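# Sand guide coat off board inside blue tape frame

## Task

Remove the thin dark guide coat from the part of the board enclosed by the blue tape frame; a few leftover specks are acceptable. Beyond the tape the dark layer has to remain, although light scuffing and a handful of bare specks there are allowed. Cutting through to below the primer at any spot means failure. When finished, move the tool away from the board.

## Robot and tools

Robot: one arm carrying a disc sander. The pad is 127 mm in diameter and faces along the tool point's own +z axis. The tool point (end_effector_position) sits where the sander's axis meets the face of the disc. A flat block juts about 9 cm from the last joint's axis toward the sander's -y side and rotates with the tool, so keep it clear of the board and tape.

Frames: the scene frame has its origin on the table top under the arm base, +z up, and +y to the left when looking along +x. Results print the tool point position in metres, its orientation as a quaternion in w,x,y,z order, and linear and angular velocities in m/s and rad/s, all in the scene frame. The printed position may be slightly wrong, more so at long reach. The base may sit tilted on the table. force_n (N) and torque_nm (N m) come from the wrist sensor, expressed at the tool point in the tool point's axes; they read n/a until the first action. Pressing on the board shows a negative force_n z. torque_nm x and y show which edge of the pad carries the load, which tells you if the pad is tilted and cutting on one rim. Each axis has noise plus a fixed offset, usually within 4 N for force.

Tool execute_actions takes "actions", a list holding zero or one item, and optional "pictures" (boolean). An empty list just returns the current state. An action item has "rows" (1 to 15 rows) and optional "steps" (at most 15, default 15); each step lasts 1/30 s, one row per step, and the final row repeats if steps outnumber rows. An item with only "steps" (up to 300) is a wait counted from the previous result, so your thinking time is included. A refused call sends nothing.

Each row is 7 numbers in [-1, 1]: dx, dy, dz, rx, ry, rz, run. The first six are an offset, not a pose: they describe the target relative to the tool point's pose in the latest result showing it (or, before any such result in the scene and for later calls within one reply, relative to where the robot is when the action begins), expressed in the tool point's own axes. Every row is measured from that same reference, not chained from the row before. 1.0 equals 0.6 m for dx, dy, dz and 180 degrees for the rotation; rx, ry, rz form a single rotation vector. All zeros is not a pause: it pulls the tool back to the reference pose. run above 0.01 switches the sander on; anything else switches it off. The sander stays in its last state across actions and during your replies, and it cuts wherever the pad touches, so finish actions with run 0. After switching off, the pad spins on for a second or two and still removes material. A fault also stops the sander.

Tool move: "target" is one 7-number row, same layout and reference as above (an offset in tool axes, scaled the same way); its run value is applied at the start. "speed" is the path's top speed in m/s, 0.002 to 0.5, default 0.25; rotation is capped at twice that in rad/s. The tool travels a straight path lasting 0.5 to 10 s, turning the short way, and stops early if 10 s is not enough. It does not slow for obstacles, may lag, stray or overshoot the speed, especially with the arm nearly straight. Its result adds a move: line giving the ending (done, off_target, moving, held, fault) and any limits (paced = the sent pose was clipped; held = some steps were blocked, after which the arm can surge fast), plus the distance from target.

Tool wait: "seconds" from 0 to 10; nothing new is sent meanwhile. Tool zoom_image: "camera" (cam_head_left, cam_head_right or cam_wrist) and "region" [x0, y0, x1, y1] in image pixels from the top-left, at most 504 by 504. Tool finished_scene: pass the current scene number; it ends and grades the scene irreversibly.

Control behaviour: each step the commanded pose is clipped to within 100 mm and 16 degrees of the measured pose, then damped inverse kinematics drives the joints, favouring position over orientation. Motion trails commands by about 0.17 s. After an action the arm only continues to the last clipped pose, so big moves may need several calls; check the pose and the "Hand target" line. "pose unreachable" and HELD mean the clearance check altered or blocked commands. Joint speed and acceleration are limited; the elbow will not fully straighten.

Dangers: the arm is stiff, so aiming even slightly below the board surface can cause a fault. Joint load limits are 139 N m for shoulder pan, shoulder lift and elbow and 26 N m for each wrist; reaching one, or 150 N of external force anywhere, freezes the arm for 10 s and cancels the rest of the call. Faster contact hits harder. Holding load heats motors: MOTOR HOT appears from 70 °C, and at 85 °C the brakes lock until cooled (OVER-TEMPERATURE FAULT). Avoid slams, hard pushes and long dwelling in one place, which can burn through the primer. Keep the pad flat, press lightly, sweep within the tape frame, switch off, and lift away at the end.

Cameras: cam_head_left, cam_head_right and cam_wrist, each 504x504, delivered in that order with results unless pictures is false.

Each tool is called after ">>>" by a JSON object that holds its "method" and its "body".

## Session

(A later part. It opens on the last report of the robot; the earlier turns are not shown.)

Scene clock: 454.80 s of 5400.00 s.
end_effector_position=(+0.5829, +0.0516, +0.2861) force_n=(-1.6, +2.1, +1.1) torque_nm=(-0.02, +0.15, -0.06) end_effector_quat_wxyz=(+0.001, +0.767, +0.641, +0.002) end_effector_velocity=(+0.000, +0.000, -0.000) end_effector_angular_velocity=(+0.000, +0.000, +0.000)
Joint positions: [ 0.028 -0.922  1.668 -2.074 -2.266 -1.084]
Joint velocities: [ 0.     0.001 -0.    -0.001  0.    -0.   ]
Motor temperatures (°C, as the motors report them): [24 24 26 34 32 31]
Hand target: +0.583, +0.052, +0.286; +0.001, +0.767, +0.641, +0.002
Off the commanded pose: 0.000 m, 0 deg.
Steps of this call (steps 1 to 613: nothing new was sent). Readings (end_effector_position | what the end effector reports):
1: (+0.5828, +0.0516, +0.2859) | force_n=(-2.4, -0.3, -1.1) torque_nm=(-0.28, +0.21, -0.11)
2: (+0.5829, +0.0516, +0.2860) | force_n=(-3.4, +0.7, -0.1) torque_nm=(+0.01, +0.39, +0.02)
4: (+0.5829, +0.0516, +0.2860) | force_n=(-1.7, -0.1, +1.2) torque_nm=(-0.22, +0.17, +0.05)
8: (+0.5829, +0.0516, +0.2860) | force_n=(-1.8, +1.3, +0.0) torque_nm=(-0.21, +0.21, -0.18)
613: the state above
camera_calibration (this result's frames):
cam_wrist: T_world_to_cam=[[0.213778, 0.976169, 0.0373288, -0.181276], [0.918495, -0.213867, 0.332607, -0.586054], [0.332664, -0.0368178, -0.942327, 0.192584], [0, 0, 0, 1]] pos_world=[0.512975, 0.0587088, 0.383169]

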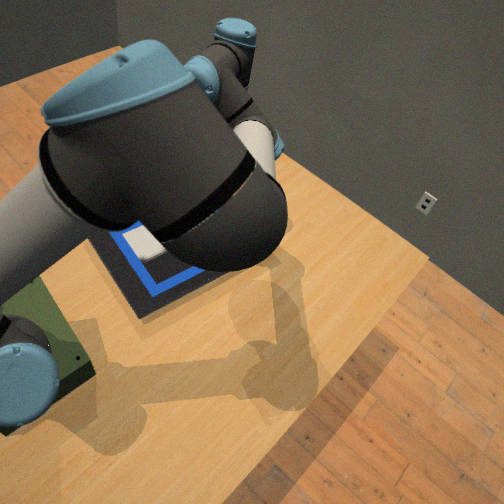

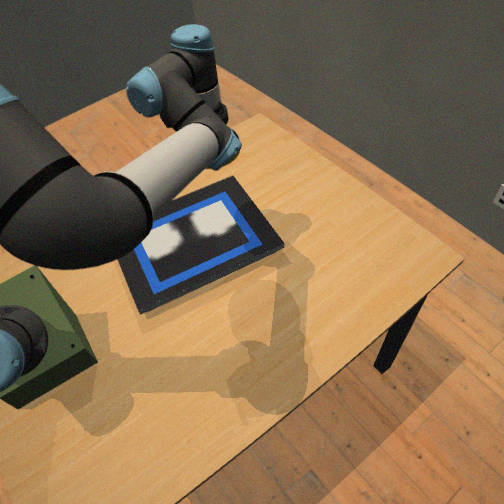

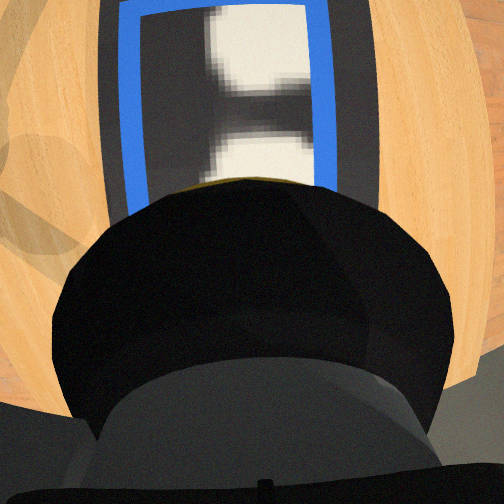

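>>> {"method": "move", "body": {"target": [0.04922, -0.16676, 0.39938, 0.00048, 0, 0, 0], "speed": 0.25}}

>>> {"method": "execute_actions", "body": {"actions": [{"steps": 12}], "pictures": true}}

Scene clock: 461.47 s of 5400.00 s.
end_effector_position=(+0.4909, +0.0987, +0.0459) force_n=(-2.1, +2.4, +3.1) torque_nm=(+0.19, +0.20, +0.01) end_effector_quat_wxyz=(+0.001, +0.767, +0.641, +0.002) end_effector_velocity=(+0.000, +0.001, -0.002) end_effector_angular_velocity=(+0.001, -0.003, -0.000)
Joint positions: [-0.165 -0.599  2.049 -2.939 -2.297 -1.333]
Joint velocities: [-0.002  0.006 -0.    -0.011  0.001 -0.005]
Motor temperatures (°C, as the motors report them): [24 24 26 34 32 31]
Hand target: +0.491, +0.099, +0.046; +0.001, +0.767, +0.641, +0.002
Off the commanded pose: 0.000 m, 0 deg.
move: done
camera_calibration (this result's frames):
cam_wrist: T_world_to_cam=[[0.213952, 0.976155, 0.0366719, -0.1987], [0.919062, -0.213875, 0.331031, -0.411846], [0.330981, -0.0371212, -0.942907, -0.000504187], [0, 0, 0, 1]] pos_world=[0.421192, 0.105859, 0.143145]

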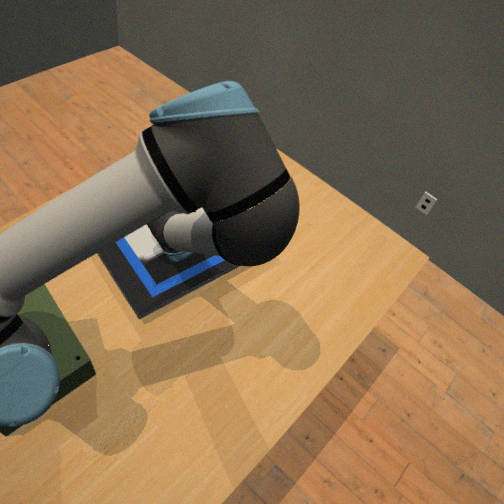

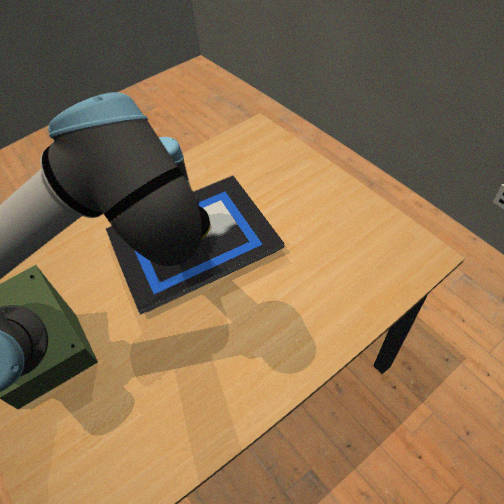

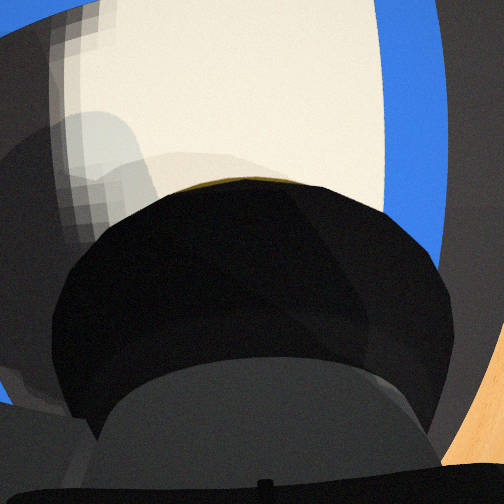

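Scene clock: 461.87 s of 5400.00 s.
end_effector_position=(+0.4909, +0.0987, +0.0457) force_n=(-3.0, -1.9, +1.0) torque_nm=(-0.51, +0.13, +0.07) end_effector_quat_wxyz=(+0.001, +0.767, +0.641, +0.002) end_effector_velocity=(+0.002, -0.001, +0.001) end_effector_angular_velocity=(+0.000, -0.003, -0.003)
Joint positions: [-0.165 -0.599  2.049 -2.94  -2.297 -1.334]
Joint velocities: [-0.    -0.001 -0.002  0.     0.     0.   ]
Motor temperatures (°C, as the motors report them): [24 24 26 34 32 31]
Hand target: +0.491, +0.099, +0.046; +0.001, +0.767, +0.641, +0.002
Off the commanded pose: 0.000 m, 0 deg.
Steps of this call (steps 1 to 12: nothing new was sent). Readings (end_effector_position | what the end effector reports):
1: (+0.4909, +0.0987, +0.0459) | force_n=(-0.2, +0.2, -2.0) torque_nm=(-0.17, -0.04, -0.02)
2: (+0.4909, +0.0987, +0.0458) | force_n=(-3.5, -0.3, -0.9) torque_nm=(-0.23, +0.31, +0.04)
4: (+0.4909, +0.0987, +0.0458) | force_n=(-0.5, +1.7, -0.8) torque_nm=(+0.03, -0.02, -0.06)
8: (+0.4909, +0.0987, +0.0457) | force_n=(-2.2, -0.1, -0.3) torque_nm=(-0.12, +0.02, +0.00)
12: the state above
camera_calibration (this result's frames):
cam_wrist: T_world_to_cam=[[0.213897, 0.976163, 0.0367936, -0.198718], [0.918997, -0.213855, 0.331225, -0.411728], [0.331199, -0.0370348, -0.942834, -0.000787721], [0, 0, 0, 1]] pos_world=[0.421143, 0.105902, 0.142944]

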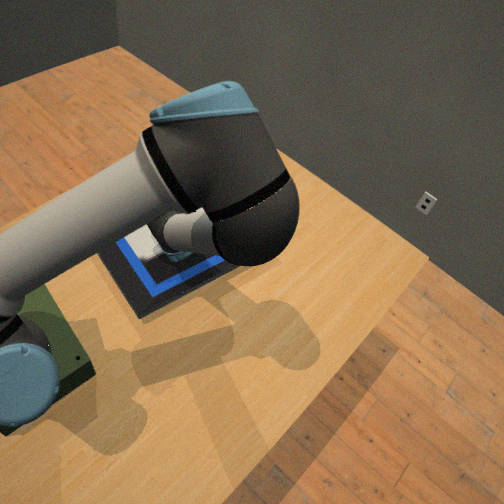

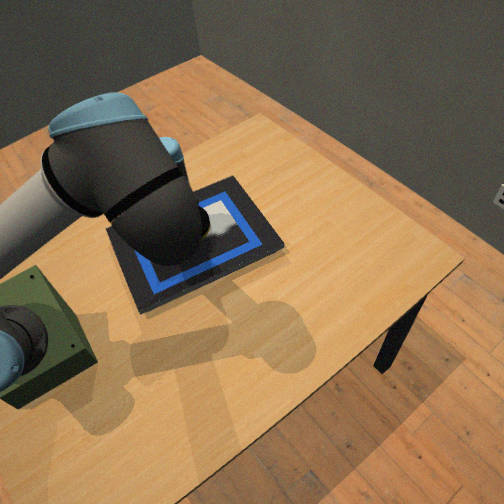

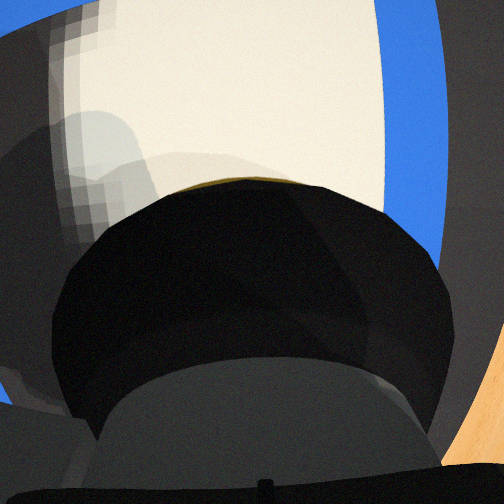

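>>> {"method": "execute_actions", "body": {"actions": []}}

Scene clock: 477.17 s of 5400.00 s.
end_effector_position=(+0.4909, +0.0987, +0.0457) force_n=(-3.2, -1.2, +0.2) torque_nm=(-0.42, +0.35, -0.04) end_effector_quat_wxyz=(+0.001, +0.767, +0.641, +0.002) end_effector_velocity=(-0.000, +0.000, -0.000) end_effector_angular_velocity=(-0.000, +0.001, +0.001)
Joint positions: [-0.165 -0.599  2.049 -2.94  -2.297 -1.334]
Joint velocities: [-0.     0.001 -0.     0.001 -0.    -0.   ]
Motor temperatures (°C, as the motors report them): [24 24 26 34 32 31]
Hand target: +0.491, +0.099, +0.046; +0.001, +0.767, +0.641, +0.002
Off the commanded pose: 0.000 m, 0 deg.
Steps of this call (steps 1 to 459: nothing new was sent). Readings (end_effector_position | what the end effector reports):
1: (+0.4909, +0.0987, +0.0457) | force_n=(-2.1, -2.5, +1.7) torque_nm=(-0.47, +0.15, +0.02)
2: (+0.4909, +0.0987, +0.0457) | force_n=(-0.5, -1.2, -0.9) torque_nm=(-0.41, -0.07, -0.03)
4: (+0.4909, +0.0987, +0.0457) | force_n=(-1.9, +0.4, -2.5) torque_nm=(-0.09, +0.16, -0.05)
8: (+0.4909, +0.0987, +0.0457) | force_n=(-1.9, -0.3, -0.7) torque_nm=(-0.25, +0.15, -0.09)
459: the state above
camera_calibration (this result's frames):
cam_wrist: T_world_to_cam=[[0.213893, 0.976164, 0.0367942, -0.198717], [0.918998, -0.213852, 0.331225, -0.411725], [0.331198, -0.0370329, -0.942834, -0.000790662], [0, 0, 0, 1]] pos_world=[0.421141, 0.105903, 0.14294]

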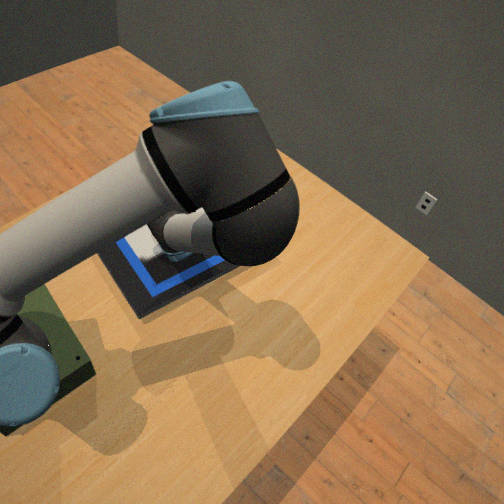

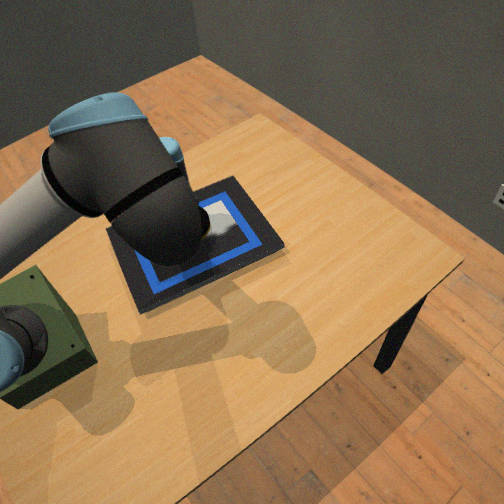

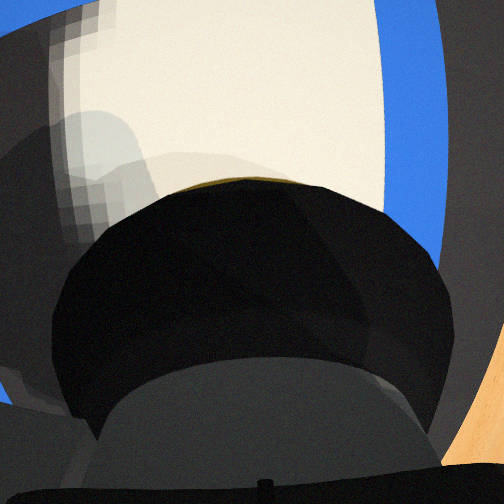

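>>> {"method": "execute_actions", "body": {"actions": [{"rows": [[0,0,0.0006,0,0,0,1],[0,0,0.0012,0,0,0,1],[0,0,0.0018,0,0,0,1],[0,0,0.0023,0,0,0,1],[0,0,0.0028,0,0,0,1],[0,0,0.0031,0,0,0,1],[0,0,0.0034,0,0,0,1]], "steps": 15}], "pictures": false}}

>>> {"method": "execute_actions", "body": {"actions": [{"steps": 14}], "pictures": false}}

>>> {"method": "execute_actions", "body": {"actions": [{"steps": 14}], "pictures": false}}

>>> {"method": "execute_actions", "body": {"actions": [{"steps": 14}], "pictures": false}}

>>> {"method": "execute_actions", "body": {"actions": [{"steps": 12}], "pictures": false}}

>>> {"method": "execute_actions", "body": {"actions": [{"rows": [[0,0,-0.001,0,0,0,0],[0,0,-0.002,0,0,0,0],[0,0,-0.003,0,0,0,0],[0,0,-0.0035,0,0,0,0]], "steps": 15}], "pictures": true}}

Scene clock: 484.60 s of 5400.00 s.
end_effector_position=(+0.4909, +0.0987, +0.0438) force_n=(+0.8, +2.5, -29.3) torque_nm=(+0.01, -0.31, -0.16) end_effector_quat_wxyz=(+0.001, +0.767, +0.641, +0.002) end_effector_velocity=(+0.001, -0.000, -0.001) end_effector_angular_velocity=(-0.001, -0.003, -0.002)
Joint positions: [-0.168 -0.594  2.049 -2.947 -2.298 -1.337]
Joint velocities: [-0.001  0.002 -0.003 -0.004 -0.001 -0.001]
Motor temperatures (°C, as the motors report them): [24 24 26 34 32 31]
Hand target: +0.491, +0.099, +0.044; +0.001, +0.767, +0.641, +0.002
Off the commanded pose: 0.000 m, 0 deg.
Steps of this call (steps 1 to 208: nothing new was sent; steps 209 to 223: all 15 steps of this action). Readings (end_effector_position | what the end effector reports):
209: (+0.4909, +0.0987, +0.0457) | force_n=(-0.5, -0.5, -1.1) torque_nm=(-0.02, -0.03, -0.64)
210: (+0.4909, +0.0987, +0.0456) | force_n=(-3.8, -1.2, -0.8) torque_nm=(-0.30, +0.33, -0.38)
212: (+0.4908, +0.0988, +0.0453) | force_n=(-3.2, +0.8, -0.5) torque_nm=(+0.00, +0.24, -0.38)
216: (+0.4907, +0.0988, +0.0443) | force_n=(-3.2, -1.2, -12.2) torque_nm=(-0.07, +0.13, -0.07)
223: the state above

Scene clock: 485.07 s of 5400.00 s.
end_effector_position=(+0.4909, +0.0987, +0.0437) force_n=(+3.8, +2.7, -29.6) torque_nm=(-0.48, -0.61, -0.15) end_effector_quat_wxyz=(+0.001, +0.767, +0.641, +0.002) end_effector_velocity=(+0.001, -0.000, +0.000) end_effector_angular_velocity=(+0.000, -0.002, -0.001)
Joint positions: [-0.168 -0.594  2.049 -2.947 -2.298 -1.337]
Joint velocities: [-0.     0.    -0.001 -0.001  0.    -0.   ]
Motor temperatures (°C, as the motors report them): [24 24 26 34 32 31]
Hand target: +0.491, +0.099, +0.044; +0.001, +0.767, +0.641, +0.002
Off the commanded pose: 0.000 m, 0 deg.
Steps of this call (steps 1 to 14: nothing new was sent). Readings (end_effector_position | what the end effector reports):
1: (+0.4909, +0.0987, +0.0438) | force_n=(+0.4, -0.3, -25.8) torque_nm=(-0.72, -0.12, -0.22)
2: (+0.4909, +0.0987, +0.0438) | force_n=(-4.8, -1.4, -31.3) torque_nm=(+0.07, +0.36, -0.04)
4: (+0.4909, +0.0987, +0.0437) | force_n=(+0.6, +2.3, -27.6) torque_nm=(-0.27, -0.26, -0.04)
8: (+0.4909, +0.0987, +0.0437) | force_n=(-0.4, +4.2, -28.6) torque_nm=(-0.17, +0.13, -0.12)
14: the state above

Scene clock: 485.53 s of 5400.00 s.
end_effector_position=(+0.4909, +0.0987, +0.0437) force_n=(-6.6, -3.2, -38.6) torque_nm=(+0.07, +0.65, -0.15) end_effector_quat_wxyz=(+0.001, +0.767, +0.641, +0.002) end_effector_velocity=(+0.001, -0.000, +0.000) end_effector_angular_velocity=(+0.000, -0.001, -0.001)
Joint positions: [-0.168 -0.594  2.049 -2.947 -2.298 -1.337]
Joint velocities: [ 0.    -0.001 -0.002  0.001 -0.     0.   ]
Motor temperatures (°C, as the motors report them): [24 24 26 34 32 31]
Hand target: +0.491, +0.099, +0.044; +0.001, +0.767, +0.641, +0.002
Off the commanded pose: 0.000 m, 0 deg.
Steps of this call (steps 1 to 14: nothing new was sent). Readings (end_effector_position | what the end effector reports):
1: (+0.4909, +0.0987, +0.0437) | force_n=(-6.9, +0.4, -32.3) torque_nm=(-0.09, +0.96, -0.18)
2: (+0.4909, +0.0987, +0.0437) | force_n=(-4.7, -2.9, -35.8) torque_nm=(+0.15, +0.24, -0.18)
4: (+0.4909, +0.0987, +0.0437) | force_n=(-3.8, +1.1, -30.0) torque_nm=(-0.23, +0.58, -0.04)
8: (+0.4909, +0.0987, +0.0437) | force_n=(-5.6, -2.2, -37.8) torque_nm=(+0.14, +0.52, -0.15)
14: the state above

Scene clock: 486.00 s of 5400.00 s.
end_effector_position=(+0.4909, +0.0987, +0.0437) force_n=(+2.3, +1.5, -31.6) torque_nm=(-0.48, -0.42, -0.21) end_effector_quat_wxyz=(+0.001, +0.767, +0.641, +0.002) end_effector_velocity=(-0.000, -0.000, +0.000) end_effector_angular_velocity=(-0.000, -0.000, -0.000)
Joint positions: [-0.168 -0.594  2.049 -2.947 -2.298 -1.337]
Joint velocities: [-0.    -0.001  0.001 -0.    -0.     0.   ]
Motor temperatures (°C, as the motors report them): [24 24 26 34 32 31]
Hand target: +0.491, +0.099, +0.044; +0.001, +0.767, +0.641, +0.002
Off the commanded pose: 0.000 m, 0 deg.
Steps of this call (steps 1 to 14: nothing new was sent). Readings (end_effector_position | what the end effector reports):
1: (+0.4909, +0.0987, +0.0437) | force_n=(+1.6, +0.7, -37.8) torque_nm=(-0.01, -0.59, -0.19)
2: (+0.4909, +0.0987, +0.0437) | force_n=(+1.1, +0.8, -32.0) torque_nm=(-0.59, -0.13, -0.15)
4: (+0.4909, +0.0987, +0.0437) | force_n=(+0.2, -1.4, -35.4) torque_nm=(-0.19, -0.52, -0.04)
8: (+0.4909, +0.0987, +0.0437) | force_n=(+0.2, +4.2, -30.0) torque_nm=(-0.28, -0.02, +0.02)
14: the state above

Scene clock: 486.40 s of 5400.00 s.
end_effector_position=(+0.4909, +0.0987, +0.0437) force_n=(+1.5, +3.4, -33.5) torque_nm=(+0.15, -0.48, -0.09) end_effector_quat_wxyz=(+0.001, +0.767, +0.641, +0.002) end_effector_velocity=(+0.001, -0.000, +0.000) end_effector_angular_velocity=(+0.000, -0.002, -0.002)
Joint positions: [-0.168 -0.594  2.049 -2.947 -2.298 -1.337]
Joint velocities: [ 0.     0.    -0.002 -0.001  0.     0.   ]
Motor temperatures (°C, as the motors report them): [24 24 26 34 32 31]
Hand target: +0.491, +0.099, +0.044; +0.001, +0.767, +0.641, +0.002
Off the commanded pose: 0.000 m, 0 deg.
Steps of this call (steps 1 to 12: nothing new was sent). Readings (end_effector_position | what the end effector reports):
1: (+0.4909, +0.0987, +0.0437) | force_n=(-5.6, -4.2, -33.7) torque_nm=(-0.63, +0.69, -0.18)
2: (+0.4909, +0.0987, +0.0437) | force_n=(-2.5, -2.0, -38.0) torque_nm=(+0.19, -0.05, -0.09)
4: (+0.4909, +0.0987, +0.0437) | force_n=(-4.4, -2.5, -31.0) torque_nm=(-0.78, +0.73, -0.05)
8: (+0.4909, +0.0987, +0.0437) | force_n=(-4.5, -4.6, -35.1) torque_nm=(-0.14, +0.42, -0.13)
12: the state above

Scene clock: 486.90 s of 5400.00 s.
end_effector_position=(+0.4909, +0.0988, +0.0457) force_n=(-2.2, -0.6, -0.1) torque_nm=(-0.25, +0.23, -0.05) end_effector_quat_wxyz=(+0.001, +0.767, +0.641, +0.002) end_effector_velocity=(+0.000, -0.000, +0.001) end_effector_angular_velocity=(+0.000, -0.001, -0.000)
Joint positions: [-0.165 -0.599  2.049 -2.94  -2.297 -1.333]
Joint velocities: [ 0.001 -0.001  0.     0.001  0.     0.001]
Motor temperatures (°C, as the motors report them): [24 24 26 34 32 31]
Hand target: +0.491, +0.099, +0.046; +0.001, +0.767, +0.641, +0.002
Off the commanded pose: 0.000 m, 0 deg.
Steps of this call (steps 1 to 15: all 15 steps of this action). Readings (end_effector_position | what the end effector reports):
1: (+0.4909, +0.0987, +0.0437) | force_n=(-4.3, -2.0, -33.5) torque_nm=(-0.59, +0.58, +0.04)
2: (+0.4909, +0.0988, +0.0437) | force_n=(+5.1, +4.4, -33.1) torque_nm=(-0.30, -0.83, +0.02)
4: (+0.4908, +0.0988, +0.0441) | force_n=(+0.1, +1.5, -15.1) torque_nm=(-0.50, -0.06, -0.07)
8: (+0.4909, +0.0988, +0.0452) | force_n=(-3.2, -0.1, -0.6) torque_nm=(-0.20, +0.27, -0.01)
15: the state above
camera_calibration (this result's frames):
cam_wrist: T_world_to_cam=[[0.213886, 0.976165, 0.0367978, -0.198738], [0.919014, -0.213848, 0.331184, -0.411724], [0.331159, -0.0370178, -0.942849, -0.000783386], [0, 0, 0, 1]] pos_world=[0.421146, 0.105926, 0.142931]

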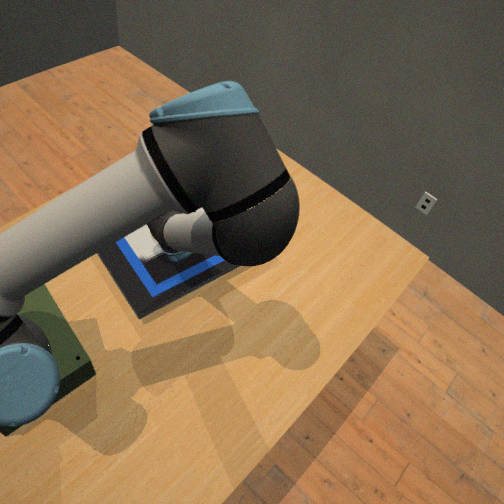

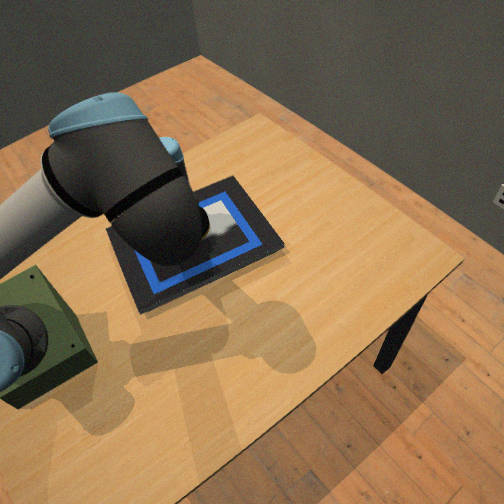

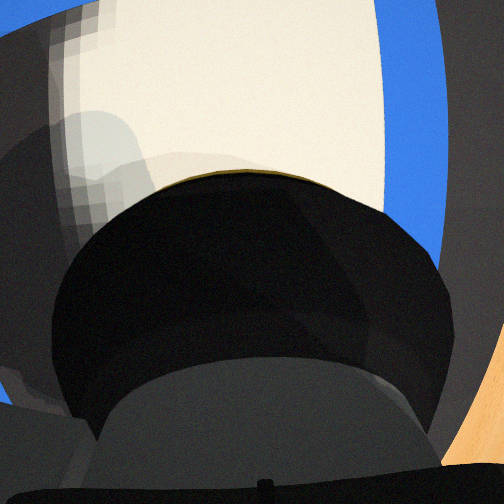

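>>> {"method": "move", "body": {"target": [-0.1484, 0.1368, -0.0012, 0.0003, 0, 0, 0], "speed": 0.12}}

Scene clock: 491.73 s of 5400.00 s.
end_effector_position=(+0.5556, -0.0035, +0.0465) force_n=(+0.5, -1.2, -1.2) torque_nm=(-0.44, -0.14, -0.18) end_effector_quat_wxyz=(+0.001, +0.767, +0.641, +0.001) end_effector_velocity=(+0.002, -0.002, -0.000) end_effector_angular_velocity=(+0.000, -0.000, -0.002)
Joint positions: [-0.306 -0.704  1.951 -2.861 -2.3   -1.522]
Joint velocities: [-0.002 -0.001 -0.004  0.002  0.    -0.001]
Motor temperatures (°C, as the motors report them): [24 24 26 34 32 31]
Hand target: +0.556, -0.004, +0.047; +0.001, +0.767, +0.641, +0.001
Off the commanded pose: 0.000 m, 0 deg.
move: done
camera_calibration (this result's frames):
cam_wrist: T_world_to_cam=[[0.213916, 0.976173, 0.0364025, -0.112744], [0.919351, -0.213781, 0.330289, -0.493497], [0.330201, -0.0371876, -0.943178, -0.0246971], [0, 0, 0, 1]] pos_world=[0.48597, 0.00363879, 0.143807]

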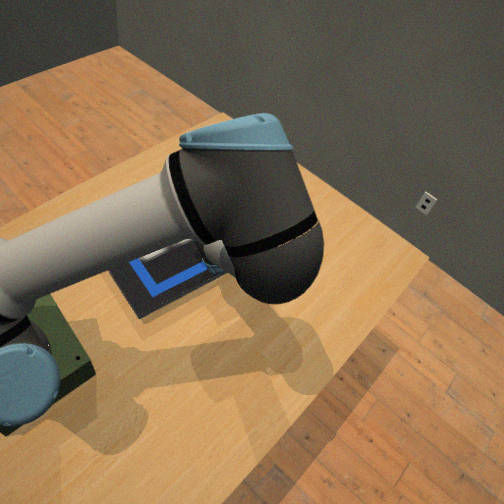

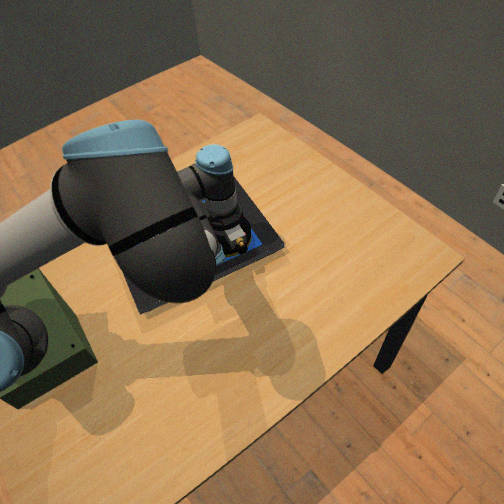

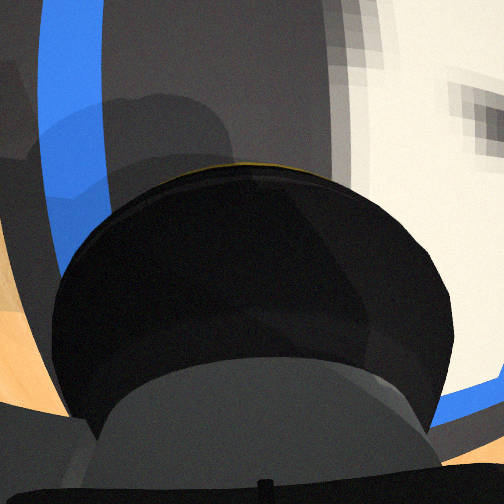

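>>> {"method": "execute_actions", "body": {"actions": [{"rows": [[0,0,0.0008,0,0,0,0],[0,0,0.0016,0,0,0,0],[0,0,0.0024,0,0,0,0],[0,0,0.0031,0,0,0,0],[0,0,0.0037,0,0,0,0],[0,0,0.0041,0,0,0,0],[0,0,0.0044,0,0,0,0]], "steps": 15}], "pictures": false}}

>>> {"method": "execute_actions", "body": {"actions": [{"steps": 12}], "pictures": false}}

>>> {"method": "execute_actions", "body": {"actions": [{"steps": 9}], "pictures": true}}

Scene clock: 518.00 s of 5400.00 s.
end_effector_position=(+0.5557, -0.0036, +0.0440) force_n=(-2.7, -2.8, -29.0) torque_nm=(+0.13, -0.11, -0.11) end_effector_quat_wxyz=(+0.001, +0.767, +0.641, +0.001) end_effector_velocity=(-0.001, +0.000, -0.001) end_effector_angular_velocity=(+0.000, +0.001, +0.001)
Joint positions: [-0.31  -0.699  1.95  -2.868 -2.3   -1.527]
Joint velocities: [-0.001  0.002  0.002 -0.003  0.    -0.001]
Motor temperatures (°C, as the motors report them): [24 24 26 34 32 31]
Hand target: +0.556, -0.004, +0.044; +0.001, +0.767, +0.641, +0.001
Off the commanded pose: 0.000 m, 0 deg.
Steps of this call (steps 1 to 773: nothing new was sent; steps 774 to 788: all 15 steps of this action). Readings (end_effector_position | what the end effector reports):
774: (+0.5557, -0.0037, +0.0465) | force_n=(-2.7, +0.2, +0.8) torque_nm=(-0.13, +0.25, +0.07)
775: (+0.5557, -0.0037, +0.0465) | force_n=(-1.2, -1.9, +0.2) torque_nm=(-0.38, +0.04, -0.12)
777: (+0.5557, -0.0038, +0.0461) | force_n=(-0.6, +1.4, -0.9) torque_nm=(+0.02, -0.03, -0.08)
781: (+0.5557, -0.0037, +0.0448) | force_n=(-2.9, +0.3, -3.7) torque_nm=(-0.03, +0.22, +0.11)
788: the state above

Scene clock: 518.40 s of 5400.00 s.
end_effector_position=(+0.5556, -0.0036, +0.0439) force_n=(-5.0, -5.2, -34.8) torque_nm=(-0.23, +0.02, +0.00) end_effector_quat_wxyz=(+0.001, +0.767, +0.641, +0.001) end_effector_velocity=(-0.001, +0.001, -0.001) end_effector_angular_velocity=(+0.000, +0.002, +0.002)
Joint positions: [-0.31  -0.699  1.95  -2.868 -2.3   -1.527]
Joint velocities: [-0.     0.001  0.001  0.     0.    -0.001]
Motor temperatures (°C, as the motors report them): [24 24 26 34 32 31]
Hand target: +0.556, -0.004, +0.044; +0.001, +0.767, +0.641, +0.001
Off the commanded pose: 0.000 m, 0 deg.
Steps of this call (steps 1 to 12: nothing new was sent). Readings (end_effector_position | what the end effector reports):
1: (+0.5557, -0.0036, +0.0440) | force_n=(-4.7, -3.2, -27.9) torque_nm=(+0.12, -0.02, +0.01)
2: (+0.5557, -0.0036, +0.0440) | force_n=(-5.5, -5.4, -28.4) torque_nm=(-0.11, +0.17, -0.03)
4: (+0.5557, -0.0036, +0.0440) | force_n=(-3.5, -3.9, -32.7) torque_nm=(-0.03, -0.04, +0.08)
8: (+0.5556, -0.0036, +0.0439) | force_n=(-8.2, -5.2, -32.6) torque_nm=(-0.15, +0.52, -0.05)
12: the state above

Scene clock: 518.70 s of 5400.00 s.
end_effector_position=(+0.5556, -0.0035, +0.0439) force_n=(-7.0, -3.5, -34.4) torque_nm=(-0.08, +0.37, -0.05) end_effector_quat_wxyz=(+0.001, +0.767, +0.641, +0.001) end_effector_velocity=(-0.000, -0.000, +0.000) end_effector_angular_velocity=(+0.000, +0.000, +0.001)
Joint positions: [-0.31  -0.699  1.95  -2.868 -2.3   -1.527]
Joint velocities: [-0.    -0.001  0.001  0.     0.    -0.   ]
Motor temperatures (°C, as the motors report them): [24 24 26 34 32 31]
Hand target: +0.556, -0.004, +0.044; +0.001, +0.767, +0.641, +0.001
Off the commanded pose: 0.000 m, 0 deg.
Steps of this call (steps 1 to 9: nothing new was sent). Readings (end_effector_position | what the end effector reports):
1: (+0.5556, -0.0036, +0.0439) | force_n=(-4.4, -5.1, -33.1) torque_nm=(-0.42, +0.04, -0.12)
2: (+0.5556, -0.0036, +0.0439) | force_n=(-2.5, -3.5, -34.8) torque_nm=(-0.27, -0.18, -0.04)
4: (+0.5556, -0.0036, +0.0439) | force_n=(-8.4, -6.5, -32.4) torque_nm=(-0.69, +0.52, -0.08)
8: (+0.5556, -0.0035, +0.0439) | force_n=(-6.9, -2.3, -31.9) torque_nm=(+0.05, +0.34, -0.02)
9: the state above
camera_calibration (this result's frames):
cam_wrist: T_world_to_cam=[[0.213941, 0.976168, 0.0363958, -0.112659], [0.919337, -0.213801, 0.330316, -0.49264], [0.330225, -0.037208, -0.943168, -0.0272031], [0, 0, 0, 1]] pos_world=[0.485987, 0.00363486, 0.14117]

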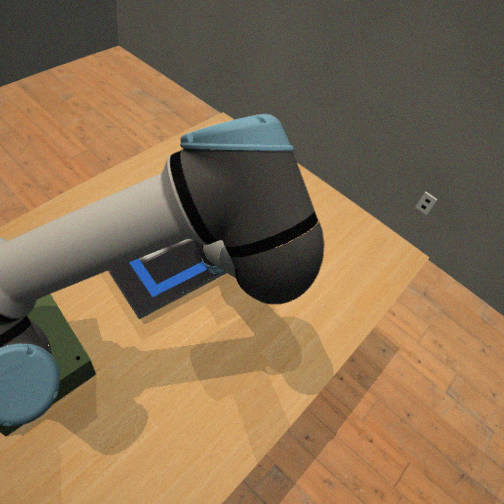

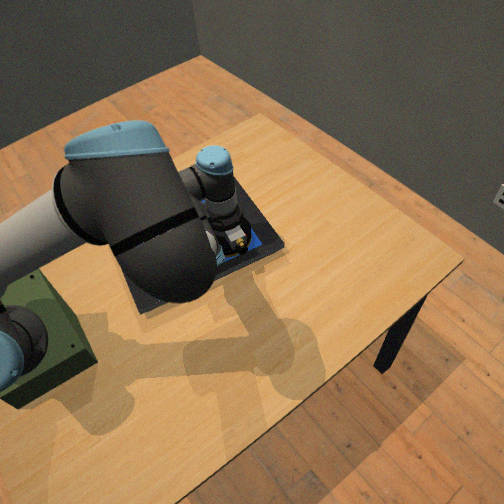

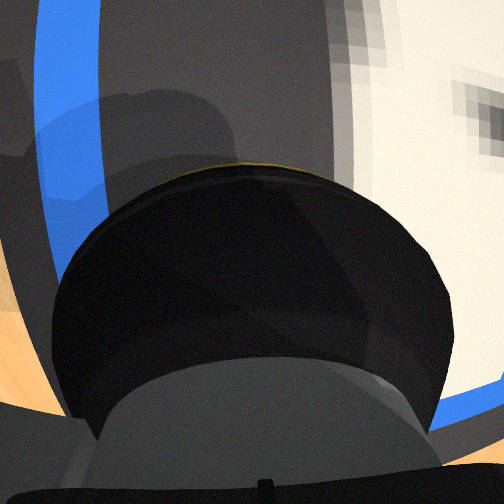

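>>> {"method": "execute_actions", "body": {"actions": [{"rows": [[0,0,0,0,0,0,1]], "steps": 15}], "pictures": false}}

>>> {"method": "execute_actions", "body": {"actions": [{"steps": 18}], "pictures": false}}

>>> {"method": "execute_actions", "body": {"actions": [{"steps": 18}], "pictures": false}}

>>> {"method": "execute_actions", "body": {"actions": [{"steps": 17}], "pictures": false}}

>>> {"method": "execute_actions", "body": {"actions": [{"rows": [[0,0,-0.001,0,0,0,0],[0,0,-0.002,0,0,0,0],[0,0,-0.003,0,0,0,0],[0,0,-0.004,0,0,0,0]], "steps": 12}], "pictures": false}}

>>> {"method": "move", "body": {"target": [0, -0.1367, -0.0003, -0.0003, 0, 0, 0], "speed": 0.12}}

Scene clock: 523.67 s of 5400.00 s.
end_effector_position=(+0.5556, -0.0035, +0.0438) force_n=(+2.8, +3.7, -27.9) torque_nm=(-0.35, -0.84, -0.13) end_effector_quat_wxyz=(+0.001, +0.767, +0.641, +0.001) end_effector_velocity=(-0.001, +0.001, -0.000) end_effector_angular_velocity=(+0.000, +0.002, +0.001)
Joint positions: [-0.31  -0.699  1.95  -2.868 -2.3   -1.527]
Joint velocities: [0.    0.    0.002 0.    0.    0.   ]
Motor temperatures (°C, as the motors report them): [24 24 26 34 32 31]
Hand target: +0.556, -0.004, +0.044; +0.001, +0.767, +0.641, +0.001
Off the commanded pose: 0.000 m, 0 deg.
Steps of this call (steps 1 to 134: nothing new was sent; steps 135 to 149: all 15 steps of this action). Readings (end_effector_position | what the end effector reports):
135: (+0.5556, -0.0035, +0.0439) | force_n=(+17.7, -1.0, -31.7) torque_nm=(-0.70, -0.21, -0.51)
136: (+0.5556, -0.0035, +0.0438) | force_n=(-10.8, +7.6, -34.5) torque_nm=(+0.56, +1.34, -0.49)
138: (+0.5556, -0.0035, +0.0438) | force_n=(+8.6, +2.8, -37.5) torque_nm=(-0.44, -1.22, -0.24)
142: (+0.5556, -0.0035, +0.0438) | force_n=(-6.2, -2.5, -33.8) torque_nm=(-0.82, +0.79, -0.15)
149: the state above

Scene clock: 524.27 s of 5400.00 s.
end_effector_position=(+0.5556, -0.0035, +0.0438) force_n=(-2.2, -0.6, -33.5) torque_nm=(-0.97, +0.10, -0.13) end_effector_quat_wxyz=(+0.001, +0.767, +0.641, +0.001) end_effector_velocity=(-0.001, +0.000, -0.000) end_effector_angular_velocity=(+0.001, +0.003, +0.003)
Joint positions: [-0.31  -0.699  1.95  -2.868 -2.3   -1.527]
Joint velocities: [-0.    -0.001  0.002  0.003  0.     0.   ]
Motor temperatures (°C, as the motors report them): [24 24 26 34 32 31]
Hand target: +0.556, -0.004, +0.044; +0.001, +0.767, +0.641, +0.001
Off the commanded pose: 0.000 m, 0 deg.
Steps of this call (steps 1 to 18: nothing new was sent). Readings (end_effector_position | what the end effector reports):
1: (+0.5556, -0.0035, +0.0438) | force_n=(-6.0, -2.2, -36.0) torque_nm=(-0.17, +0.82, -0.07)
2: (+0.5556, -0.0035, +0.0438) | force_n=(+0.2, +2.1, -35.6) torque_nm=(+0.21, -0.25, -0.12)
4: (+0.5556, -0.0035, +0.0438) | force_n=(-8.1, -3.9, -36.8) torque_nm=(-0.08, +0.99, -0.24)
8: (+0.5556, -0.0035, +0.0438) | force_n=(+2.6, +1.4, -34.4) torque_nm=(-0.06, -0.66, -0.03)
18: the state above

Scene clock: 524.87 s of 5400.00 s.
end_effector_position=(+0.5556, -0.0035, +0.0439) force_n=(+2.6, +2.9, -32.4) torque_nm=(-0.28, -0.64, -0.13) end_effector_quat_wxyz=(+0.001, +0.767, +0.641, +0.001) end_effector_velocity=(+0.001, -0.000, +0.000) end_effector_angular_velocity=(-0.000, -0.001, -0.000)
Joint positions: [-0.31  -0.699  1.95  -2.868 -2.3   -1.527]
Joint velocities: [ 0.    -0.001 -0.001  0.001  0.    -0.   ]
Motor temperatures (°C, as the motors report them): [24 24 26 34 32 31]
Hand target: +0.556, -0.004, +0.044; +0.001, +0.767, +0.641, +0.001
Off the commanded pose: 0.000 m, 0 deg.
Steps of this call (steps 1 to 18: nothing new was sent). Readings (end_effector_position | what the end effector reports):
1: (+0.5556, -0.0035, +0.0438) | force_n=(-3.9, -4.6, -38.5) torque_nm=(-0.31, +0.35, -0.17)
2: (+0.5556, -0.0035, +0.0438) | force_n=(+2.4, +1.7, -37.6) torque_nm=(-0.04, -0.59, -0.26)
4: (+0.5556, -0.0035, +0.0438) | force_n=(-6.0, -6.0, -37.7) torque_nm=(-0.38, +0.63, -0.17)
8: (+0.5556, -0.0035, +0.0438) | force_n=(+0.2, +1.9, -36.1) torque_nm=(+0.23, -0.42, +0.03)
18: the state above

Scene clock: 525.43 s of 5400.00 s.
end_effector_position=(+0.5556, -0.0035, +0.0439) force_n=(-1.8, -0.2, -29.7) torque_nm=(-0.75, +0.16, -0.12) end_effector_quat_wxyz=(+0.001, +0.767, +0.641, +0.001) end_effector_velocity=(-0.001, +0.001, -0.001) end_effector_angular_velocity=(+0.000, +0.002, +0.001)
Joint positions: [-0.31  -0.699  1.95  -2.868 -2.3   -1.527]
Joint velocities: [ 0.     0.001  0.002 -0.001  0.     0.   ]
Motor temperatures (°C, as the motors report them): [24 24 26 34 32 31]
Hand target: +0.556, -0.004, +0.044; +0.001, +0.767, +0.641, +0.001
Off the commanded pose: 0.000 m, 0 deg.
Steps of this call (steps 1 to 17: nothing new was sent). Readings (end_effector_position | what the end effector reports):
1: (+0.5556, -0.0035, +0.0439) | force_n=(-5.3, -1.4, -29.8) torque_nm=(-0.61, +0.72, -0.16)
2: (+0.5556, -0.0036, +0.0439) | force_n=(-5.5, -2.9, -37.1) torque_nm=(+0.06, +0.50, -0.19)
4: (+0.5556, -0.0036, +0.0439) | force_n=(-0.5, +1.4, -28.9) torque_nm=(-0.41, -0.14, -0.16)
8: (+0.5556, -0.0036, +0.0439) | force_n=(-7.2, -1.3, -35.3) torque_nm=(-0.10, +0.92, -0.15)
17: the state above

Scene clock: 525.83 s of 5400.00 s.
end_effector_position=(+0.5557, -0.0035, +0.0462) force_n=(-2.4, -0.5, -0.5) torque_nm=(-0.18, +0.19, +0.09) end_effector_quat_wxyz=(+0.001, +0.767, +0.641, +0.001) end_effector_velocity=(-0.000, -0.000, +0.002) end_effector_angular_velocity=(-0.001, -0.000, -0.000)
Joint positions: [-0.307 -0.703  1.95  -2.862 -2.3   -1.523]
Joint velocities: [ 0.002 -0.004  0.001  0.004 -0.001  0.002]
Motor temperatures (°C, as the motors report them): [24 24 26 34 32 31]
Hand target: +0.556, -0.004, +0.046; +0.001, +0.767, +0.641, +0.001
Off the commanded pose: 0.000 m, 0 deg.
Steps of this call (steps 1 to 12: all 12 steps of this action). Readings (end_effector_position | what the end effector reports):
1: (+0.5556, -0.0036, +0.0439) | force_n=(-1.6, -0.3, -36.1) torque_nm=(+0.45, +0.04, +0.08)
2: (+0.5557, -0.0036, +0.0440) | force_n=(-3.6, -2.2, -27.4) torque_nm=(-0.66, +0.42, -0.12)
4: (+0.5557, -0.0035, +0.0446) | force_n=(-2.4, -2.3, -6.1) torque_nm=(-0.75, +0.18, -0.01)
8: (+0.5557, -0.0035, +0.0458) | force_n=(-1.7, -2.4, -1.8) torque_nm=(-0.28, +0.13, -0.11)
12: the state above

Scene clock: 527.20 s of 5400.00 s.
end_effector_position=(+0.4752, +0.0111, +0.0462) force_n=(-2.5, +1.8, +0.9) torque_nm=(+0.12, +0.14, +0.03) end_effector_quat_wxyz=(+0.001, +0.767, +0.641, +0.002) end_effector_velocity=(-0.002, +0.000, +0.000) end_effector_angular_velocity=(+0.001, -0.001, +0.000)
Joint positions: [-0.3   -0.738  2.172 -3.043 -2.301 -1.514]
Joint velocities: [ 0.    -0.001  0.005 -0.005  0.001 -0.001]
Motor temperatures (°C, as the motors report them): [24 24 26 34 32 31]
Hand target: +0.475, +0.011, +0.046; +0.001, +0.767, +0.641, +0.002
Off the commanded pose: 0.000 m, 0 deg.
move: done
camera_calibration (this result's frames):
cam_wrist: T_world_to_cam=[[0.213999, 0.976155, 0.0364049, -0.109848], [0.919028, -0.213825, 0.33116, -0.416205], [0.331048, -0.0374108, -0.942872, 0.0017345], [0, 0, 0, 1]] pos_world=[0.405438, 0.0182984, 0.143465]

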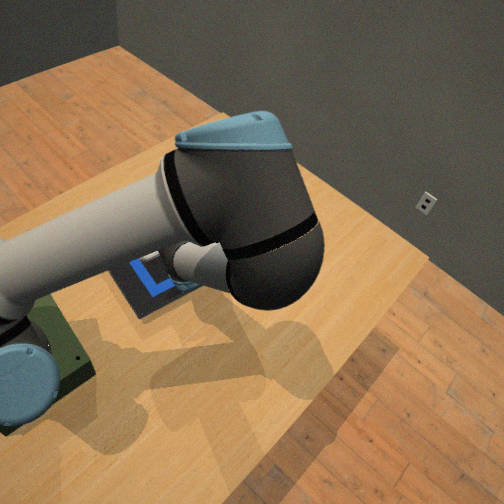

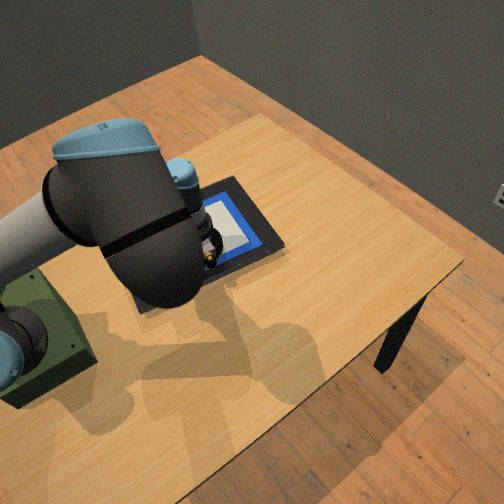

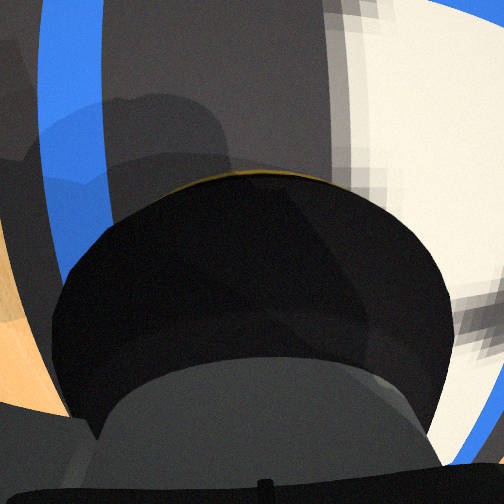

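>>> {"method": "execute_actions", "body": {"actions": [{"rows": [[0,-0.0003,0.0008,0,0,0,1],[0,-0.0003,0.0016,0,0,0,1],[0,-0.0003,0.0024,0,0,0,1],[0,-0.0003,0.0031,0,0,0,1],[0,-0.0003,0.0037,0,0,0,1],[0,-0.0003,0.0042,0,0,0,1],[0,-0.0003,0.0045,0,0,0,1]], "steps": 15}], "pictures": false}}

>>> {"method": "execute_actions", "body": {"actions": [{"steps": 19}], "pictures": false}}

>>> {"method": "execute_actions", "body": {"actions": [{"steps": 19}], "pictures": false}}

>>> {"method": "execute_actions", "body": {"actions": [{"steps": 19}], "pictures": false}}

>>> {"method": "execute_actions", "body": {"actions": [{"rows": [[0,0,-0.001,0,0,0,0],[0,0,-0.002,0,0,0,0],[0,0,-0.003,0,0,0,0],[0,0,-0.004,0,0,0,0]], "steps": 12}], "pictures": false}}

>>> {"method": "move", "body": {"target": [0, -0.1367, -0.0003, -0.0004, 0, 0, 0], "speed": 0.12}}

Scene clock: 533.50 s of 5400.00 s.
end_effector_position=(+0.4750, +0.0111, +0.0437) force_n=(-4.9, -3.2, -29.7) torque_nm=(-0.20, +0.65, -0.22) end_effector_quat_wxyz=(+0.001, +0.767, +0.641, +0.002) end_effector_velocity=(-0.001, +0.000, -0.001) end_effector_angular_velocity=(+0.000, +0.003, +0.002)
Joint positions: [-0.304 -0.732  2.171 -3.053 -2.3   -1.519]
Joint velocities: [-0.001  0.002  0.    -0.     0.    -0.002]
Motor temperatures (°C, as the motors report them): [24 24 26 34 32 31]
Hand target: +0.475, +0.011, +0.044; +0.001, +0.767, +0.641, +0.002
Off the commanded pose: 0.000 m, 0 deg.
Steps of this call (steps 1 to 174: nothing new was sent; steps 175 to 189: all 15 steps of this action). Readings (end_effector_position | what the end effector reports):
175: (+0.4750, +0.0111, +0.0462) | force_n=(+1.2, -0.4, -1.0) torque_nm=(-0.18, -0.18, -0.43)
176: (+0.4750, +0.0111, +0.0463) | force_n=(-2.0, +1.5, +0.2) torque_nm=(-0.12, +0.17, -0.28)
178: (+0.4750, +0.0111, +0.0459) | force_n=(-3.9, -0.9, -0.3) torque_nm=(-0.23, +0.43, -0.36)
182: (+0.4749, +0.0111, +0.0444) | force_n=(-2.2, -1.8, -0.8) torque_nm=(-0.33, +0.01, -0.28)
189: the state above

Scene clock: 534.13 s of 5400.00 s.
end_effector_position=(+0.4750, +0.0111, +0.0435) force_n=(-0.7, +2.7, -30.4) torque_nm=(-0.49, -0.03, -0.21) end_effector_quat_wxyz=(+0.001, +0.767, +0.641, +0.002) end_effector_velocity=(-0.000, +0.000, -0.000) end_effector_angular_velocity=(+0.000, +0.001, +0.000)
Joint positions: [-0.304 -0.732  2.171 -3.053 -2.3   -1.52 ]
Joint velocities: [-0.  0.  0.  0. -0.  0.]
Motor temperatures (°C, as the motors report them): [24 24 26 34 32 31]
Hand target: +0.475, +0.011, +0.044; +0.001, +0.767, +0.641, +0.002
Off the commanded pose: 0.000 m, 0 deg.
Steps of this call (steps 1 to 19: nothing new was sent). Readings (end_effector_position | what the end effector reports):
1: (+0.4750, +0.0111, +0.0437) | force_n=(-1.7, -0.4, -31.6) torque_nm=(+0.21, -0.15, -0.22)
2: (+0.4750, +0.0111, +0.0436) | force_n=(+1.7, +1.9, -27.8) torque_nm=(-0.35, -0.45, -0.17)
4: (+0.4750, +0.0111, +0.0436) | force_n=(-7.2, -4.3, -33.2) torque_nm=(-0.09, +0.91, -0.12)
8: (+0.4750, +0.0111, +0.0436) | force_n=(-3.0, -0.8, -37.9) torque_nm=(+0.34, +0.18, -0.22)
19: the state above

Scene clock: 534.77 s of 5400.00 s.
end_effector_position=(+0.4750, +0.0111, +0.0435) force_n=(-5.5, -1.1, -35.7) torque_nm=(-0.37, +0.76, +0.08) end_effector_quat_wxyz=(+0.001, +0.767, +0.641, +0.002) end_effector_velocity=(+0.000, -0.000, +0.000) end_effector_angular_velocity=(+0.000, -0.000, -0.001)
Joint positions: [-0.304 -0.732  2.171 -3.053 -2.3   -1.52 ]
Joint velocities: [-0.    -0.    -0.     0.     0.     0.001]
Motor temperatures (°C, as the motors report them): [24 24 26 34 32 31]
Hand target: +0.475, +0.011, +0.044; +0.001, +0.767, +0.641, +0.002
Off the commanded pose: 0.000 m, 0 deg.
Steps of this call (steps 1 to 19: nothing new was sent). Readings (end_effector_position | what the end effector reports):
1: (+0.4750, +0.0111, +0.0435) | force_n=(-6.5, -4.4, -35.8) torque_nm=(-0.18, +0.76, -0.09)
2: (+0.4750, +0.0111, +0.0435) | force_n=(+0.6, +0.7, -37.6) torque_nm=(-0.07, -0.35, -0.03)
4: (+0.4750, +0.0111, +0.0435) | force_n=(-9.7, -2.1, -37.1) torque_nm=(-0.05, +1.27, -0.18)
8: (+0.4750, +0.0111, +0.0435) | force_n=(-1.5, +0.0, -38.2) torque_nm=(+0.11, -0.09, -0.19)
19: the state above

Scene clock: 535.40 s of 5400.00 s.
end_effector_position=(+0.4750, +0.0111, +0.0435) force_n=(-3.3, -4.2, -37.8) torque_nm=(+0.02, +0.11, -0.13) end_effector_quat_wxyz=(+0.001, +0.767, +0.641, +0.002) end_effector_velocity=(+0.001, -0.000, +0.000) end_effector_angular_velocity=(-0.000, -0.001, +0.000)
Joint positions: [-0.304 -0.732  2.171 -3.053 -2.301 -1.52 ]
Joint velocities: [ 0.    -0.001 -0.001  0.001 -0.    -0.001]
Motor temperatures (°C, as the motors report them): [24 24 26 34 32 31]
Hand target: +0.475, +0.011, +0.044; +0.001, +0.767, +0.641, +0.002
Off the commanded pose: 0.000 m, 0 deg.
Steps of this call (steps 1 to 19: nothing new was sent). Readings (end_effector_position | what the end effector reports):
1: (+0.4750, +0.0111, +0.0435) | force_n=(-2.6, +0.3, -36.0) torque_nm=(+0.37, +0.04, -0.08)
2: (+0.4750, +0.0111, +0.0435) | force_n=(+3.8, +3.0, -30.8) torque_nm=(-0.35, -0.70, -0.19)
4: (+0.4750, +0.0111, +0.0435) | force_n=(-1.2, -0.6, -39.2) torque_nm=(+0.37, -0.11, -0.21)
8: (+0.4750, +0.0111, +0.0435) | force_n=(+3.6, +2.7, -30.7) torque_nm=(-0.37, -0.73, -0.17)
19: the state above

Scene clock: 535.80 s of 5400.00 s.
end_effector_position=(+0.4750, +0.0112, +0.0457) force_n=(-1.7, -1.4, +3.2) torque_nm=(-0.38, +0.10, +0.07) end_effector_quat_wxyz=(+0.001, +0.767, +0.641, +0.002) end_effector_velocity=(-0.000, -0.000, +0.002) end_effector_angular_velocity=(-0.001, -0.002, -0.001)
Joint positions: [-0.301 -0.737  2.172 -3.045 -2.301 -1.515]
Joint velocities: [ 0.002 -0.004  0.002  0.001 -0.     0.002]
Motor temperatures (°C, as the motors report them): [24 24 26 34 32 31]
Hand target: +0.475, +0.011, +0.046; +0.001, +0.767, +0.641, +0.002
Off the commanded pose: 0.000 m, 0 deg.
Steps of this call (steps 1 to 12: all 12 steps of this action). Readings (end_effector_position | what the end effector reports):
1: (+0.4750, +0.0111, +0.0435) | force_n=(+4.0, +3.9, -30.1) torque_nm=(-0.33, -0.75, -0.08)
2: (+0.4750, +0.0111, +0.0435) | force_n=(-1.7, +0.4, -38.5) torque_nm=(+0.34, -0.22, +0.00)
4: (+0.4750, +0.0112, +0.0440) | force_n=(+2.0, +1.2, -16.8) torque_nm=(-0.10, -0.49, +0.11)
8: (+0.4750, +0.0112, +0.0453) | force_n=(-3.7, -1.1, -0.9) torque_nm=(-0.13, +0.32, -0.14)
12: the state above

Scene clock: 537.17 s of 5400.00 s.
end_effector_position=(+0.3945, +0.0258, +0.0458) force_n=(-1.3, -2.9, -2.8) torque_nm=(-0.52, +0.09, -0.07) end_effector_quat_wxyz=(+0.002, +0.767, +0.641, +0.002) end_effector_velocity=(-0.001, +0.001, -0.000) end_effector_angular_velocity=(+0.001, -0.002, +0.000)
Joint positions: [-0.291 -0.728  2.375 -3.251 -2.301 -1.503]
Joint velocities: [ 0.     0.002  0.004 -0.008  0.001 -0.001]
Motor temperatures (°C, as the motors report them): [24 24 26 34 32 31]
Hand target: +0.394, +0.026, +0.046; +0.002, +0.767, +0.641, +0.002
Off the commanded pose: 0.000 m, 0 deg.
move: done
camera_calibration (this result's frames):
cam_wrist: T_world_to_cam=[[0.214067, 0.976141, 0.036393, -0.10694], [0.918623, -0.213841, 0.33227, -0.338681], [0.332125, -0.0376967, -0.942482, 0.0281436], [0, 0, 0, 1]] pos_world=[0.324666, 0.0330251, 0.142951]

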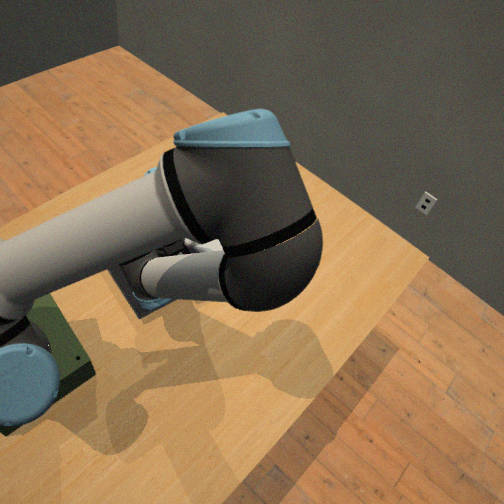

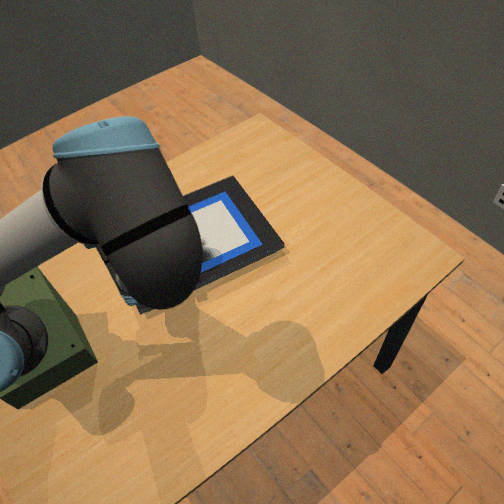

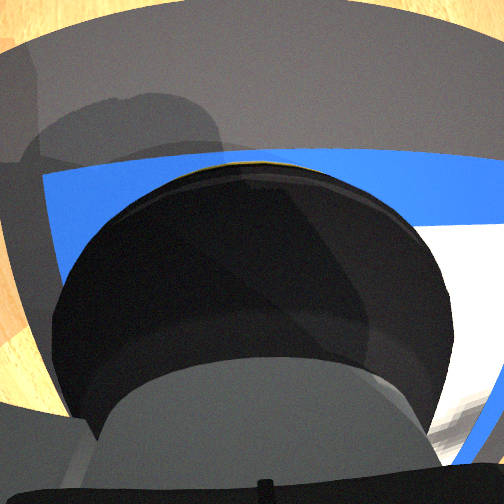

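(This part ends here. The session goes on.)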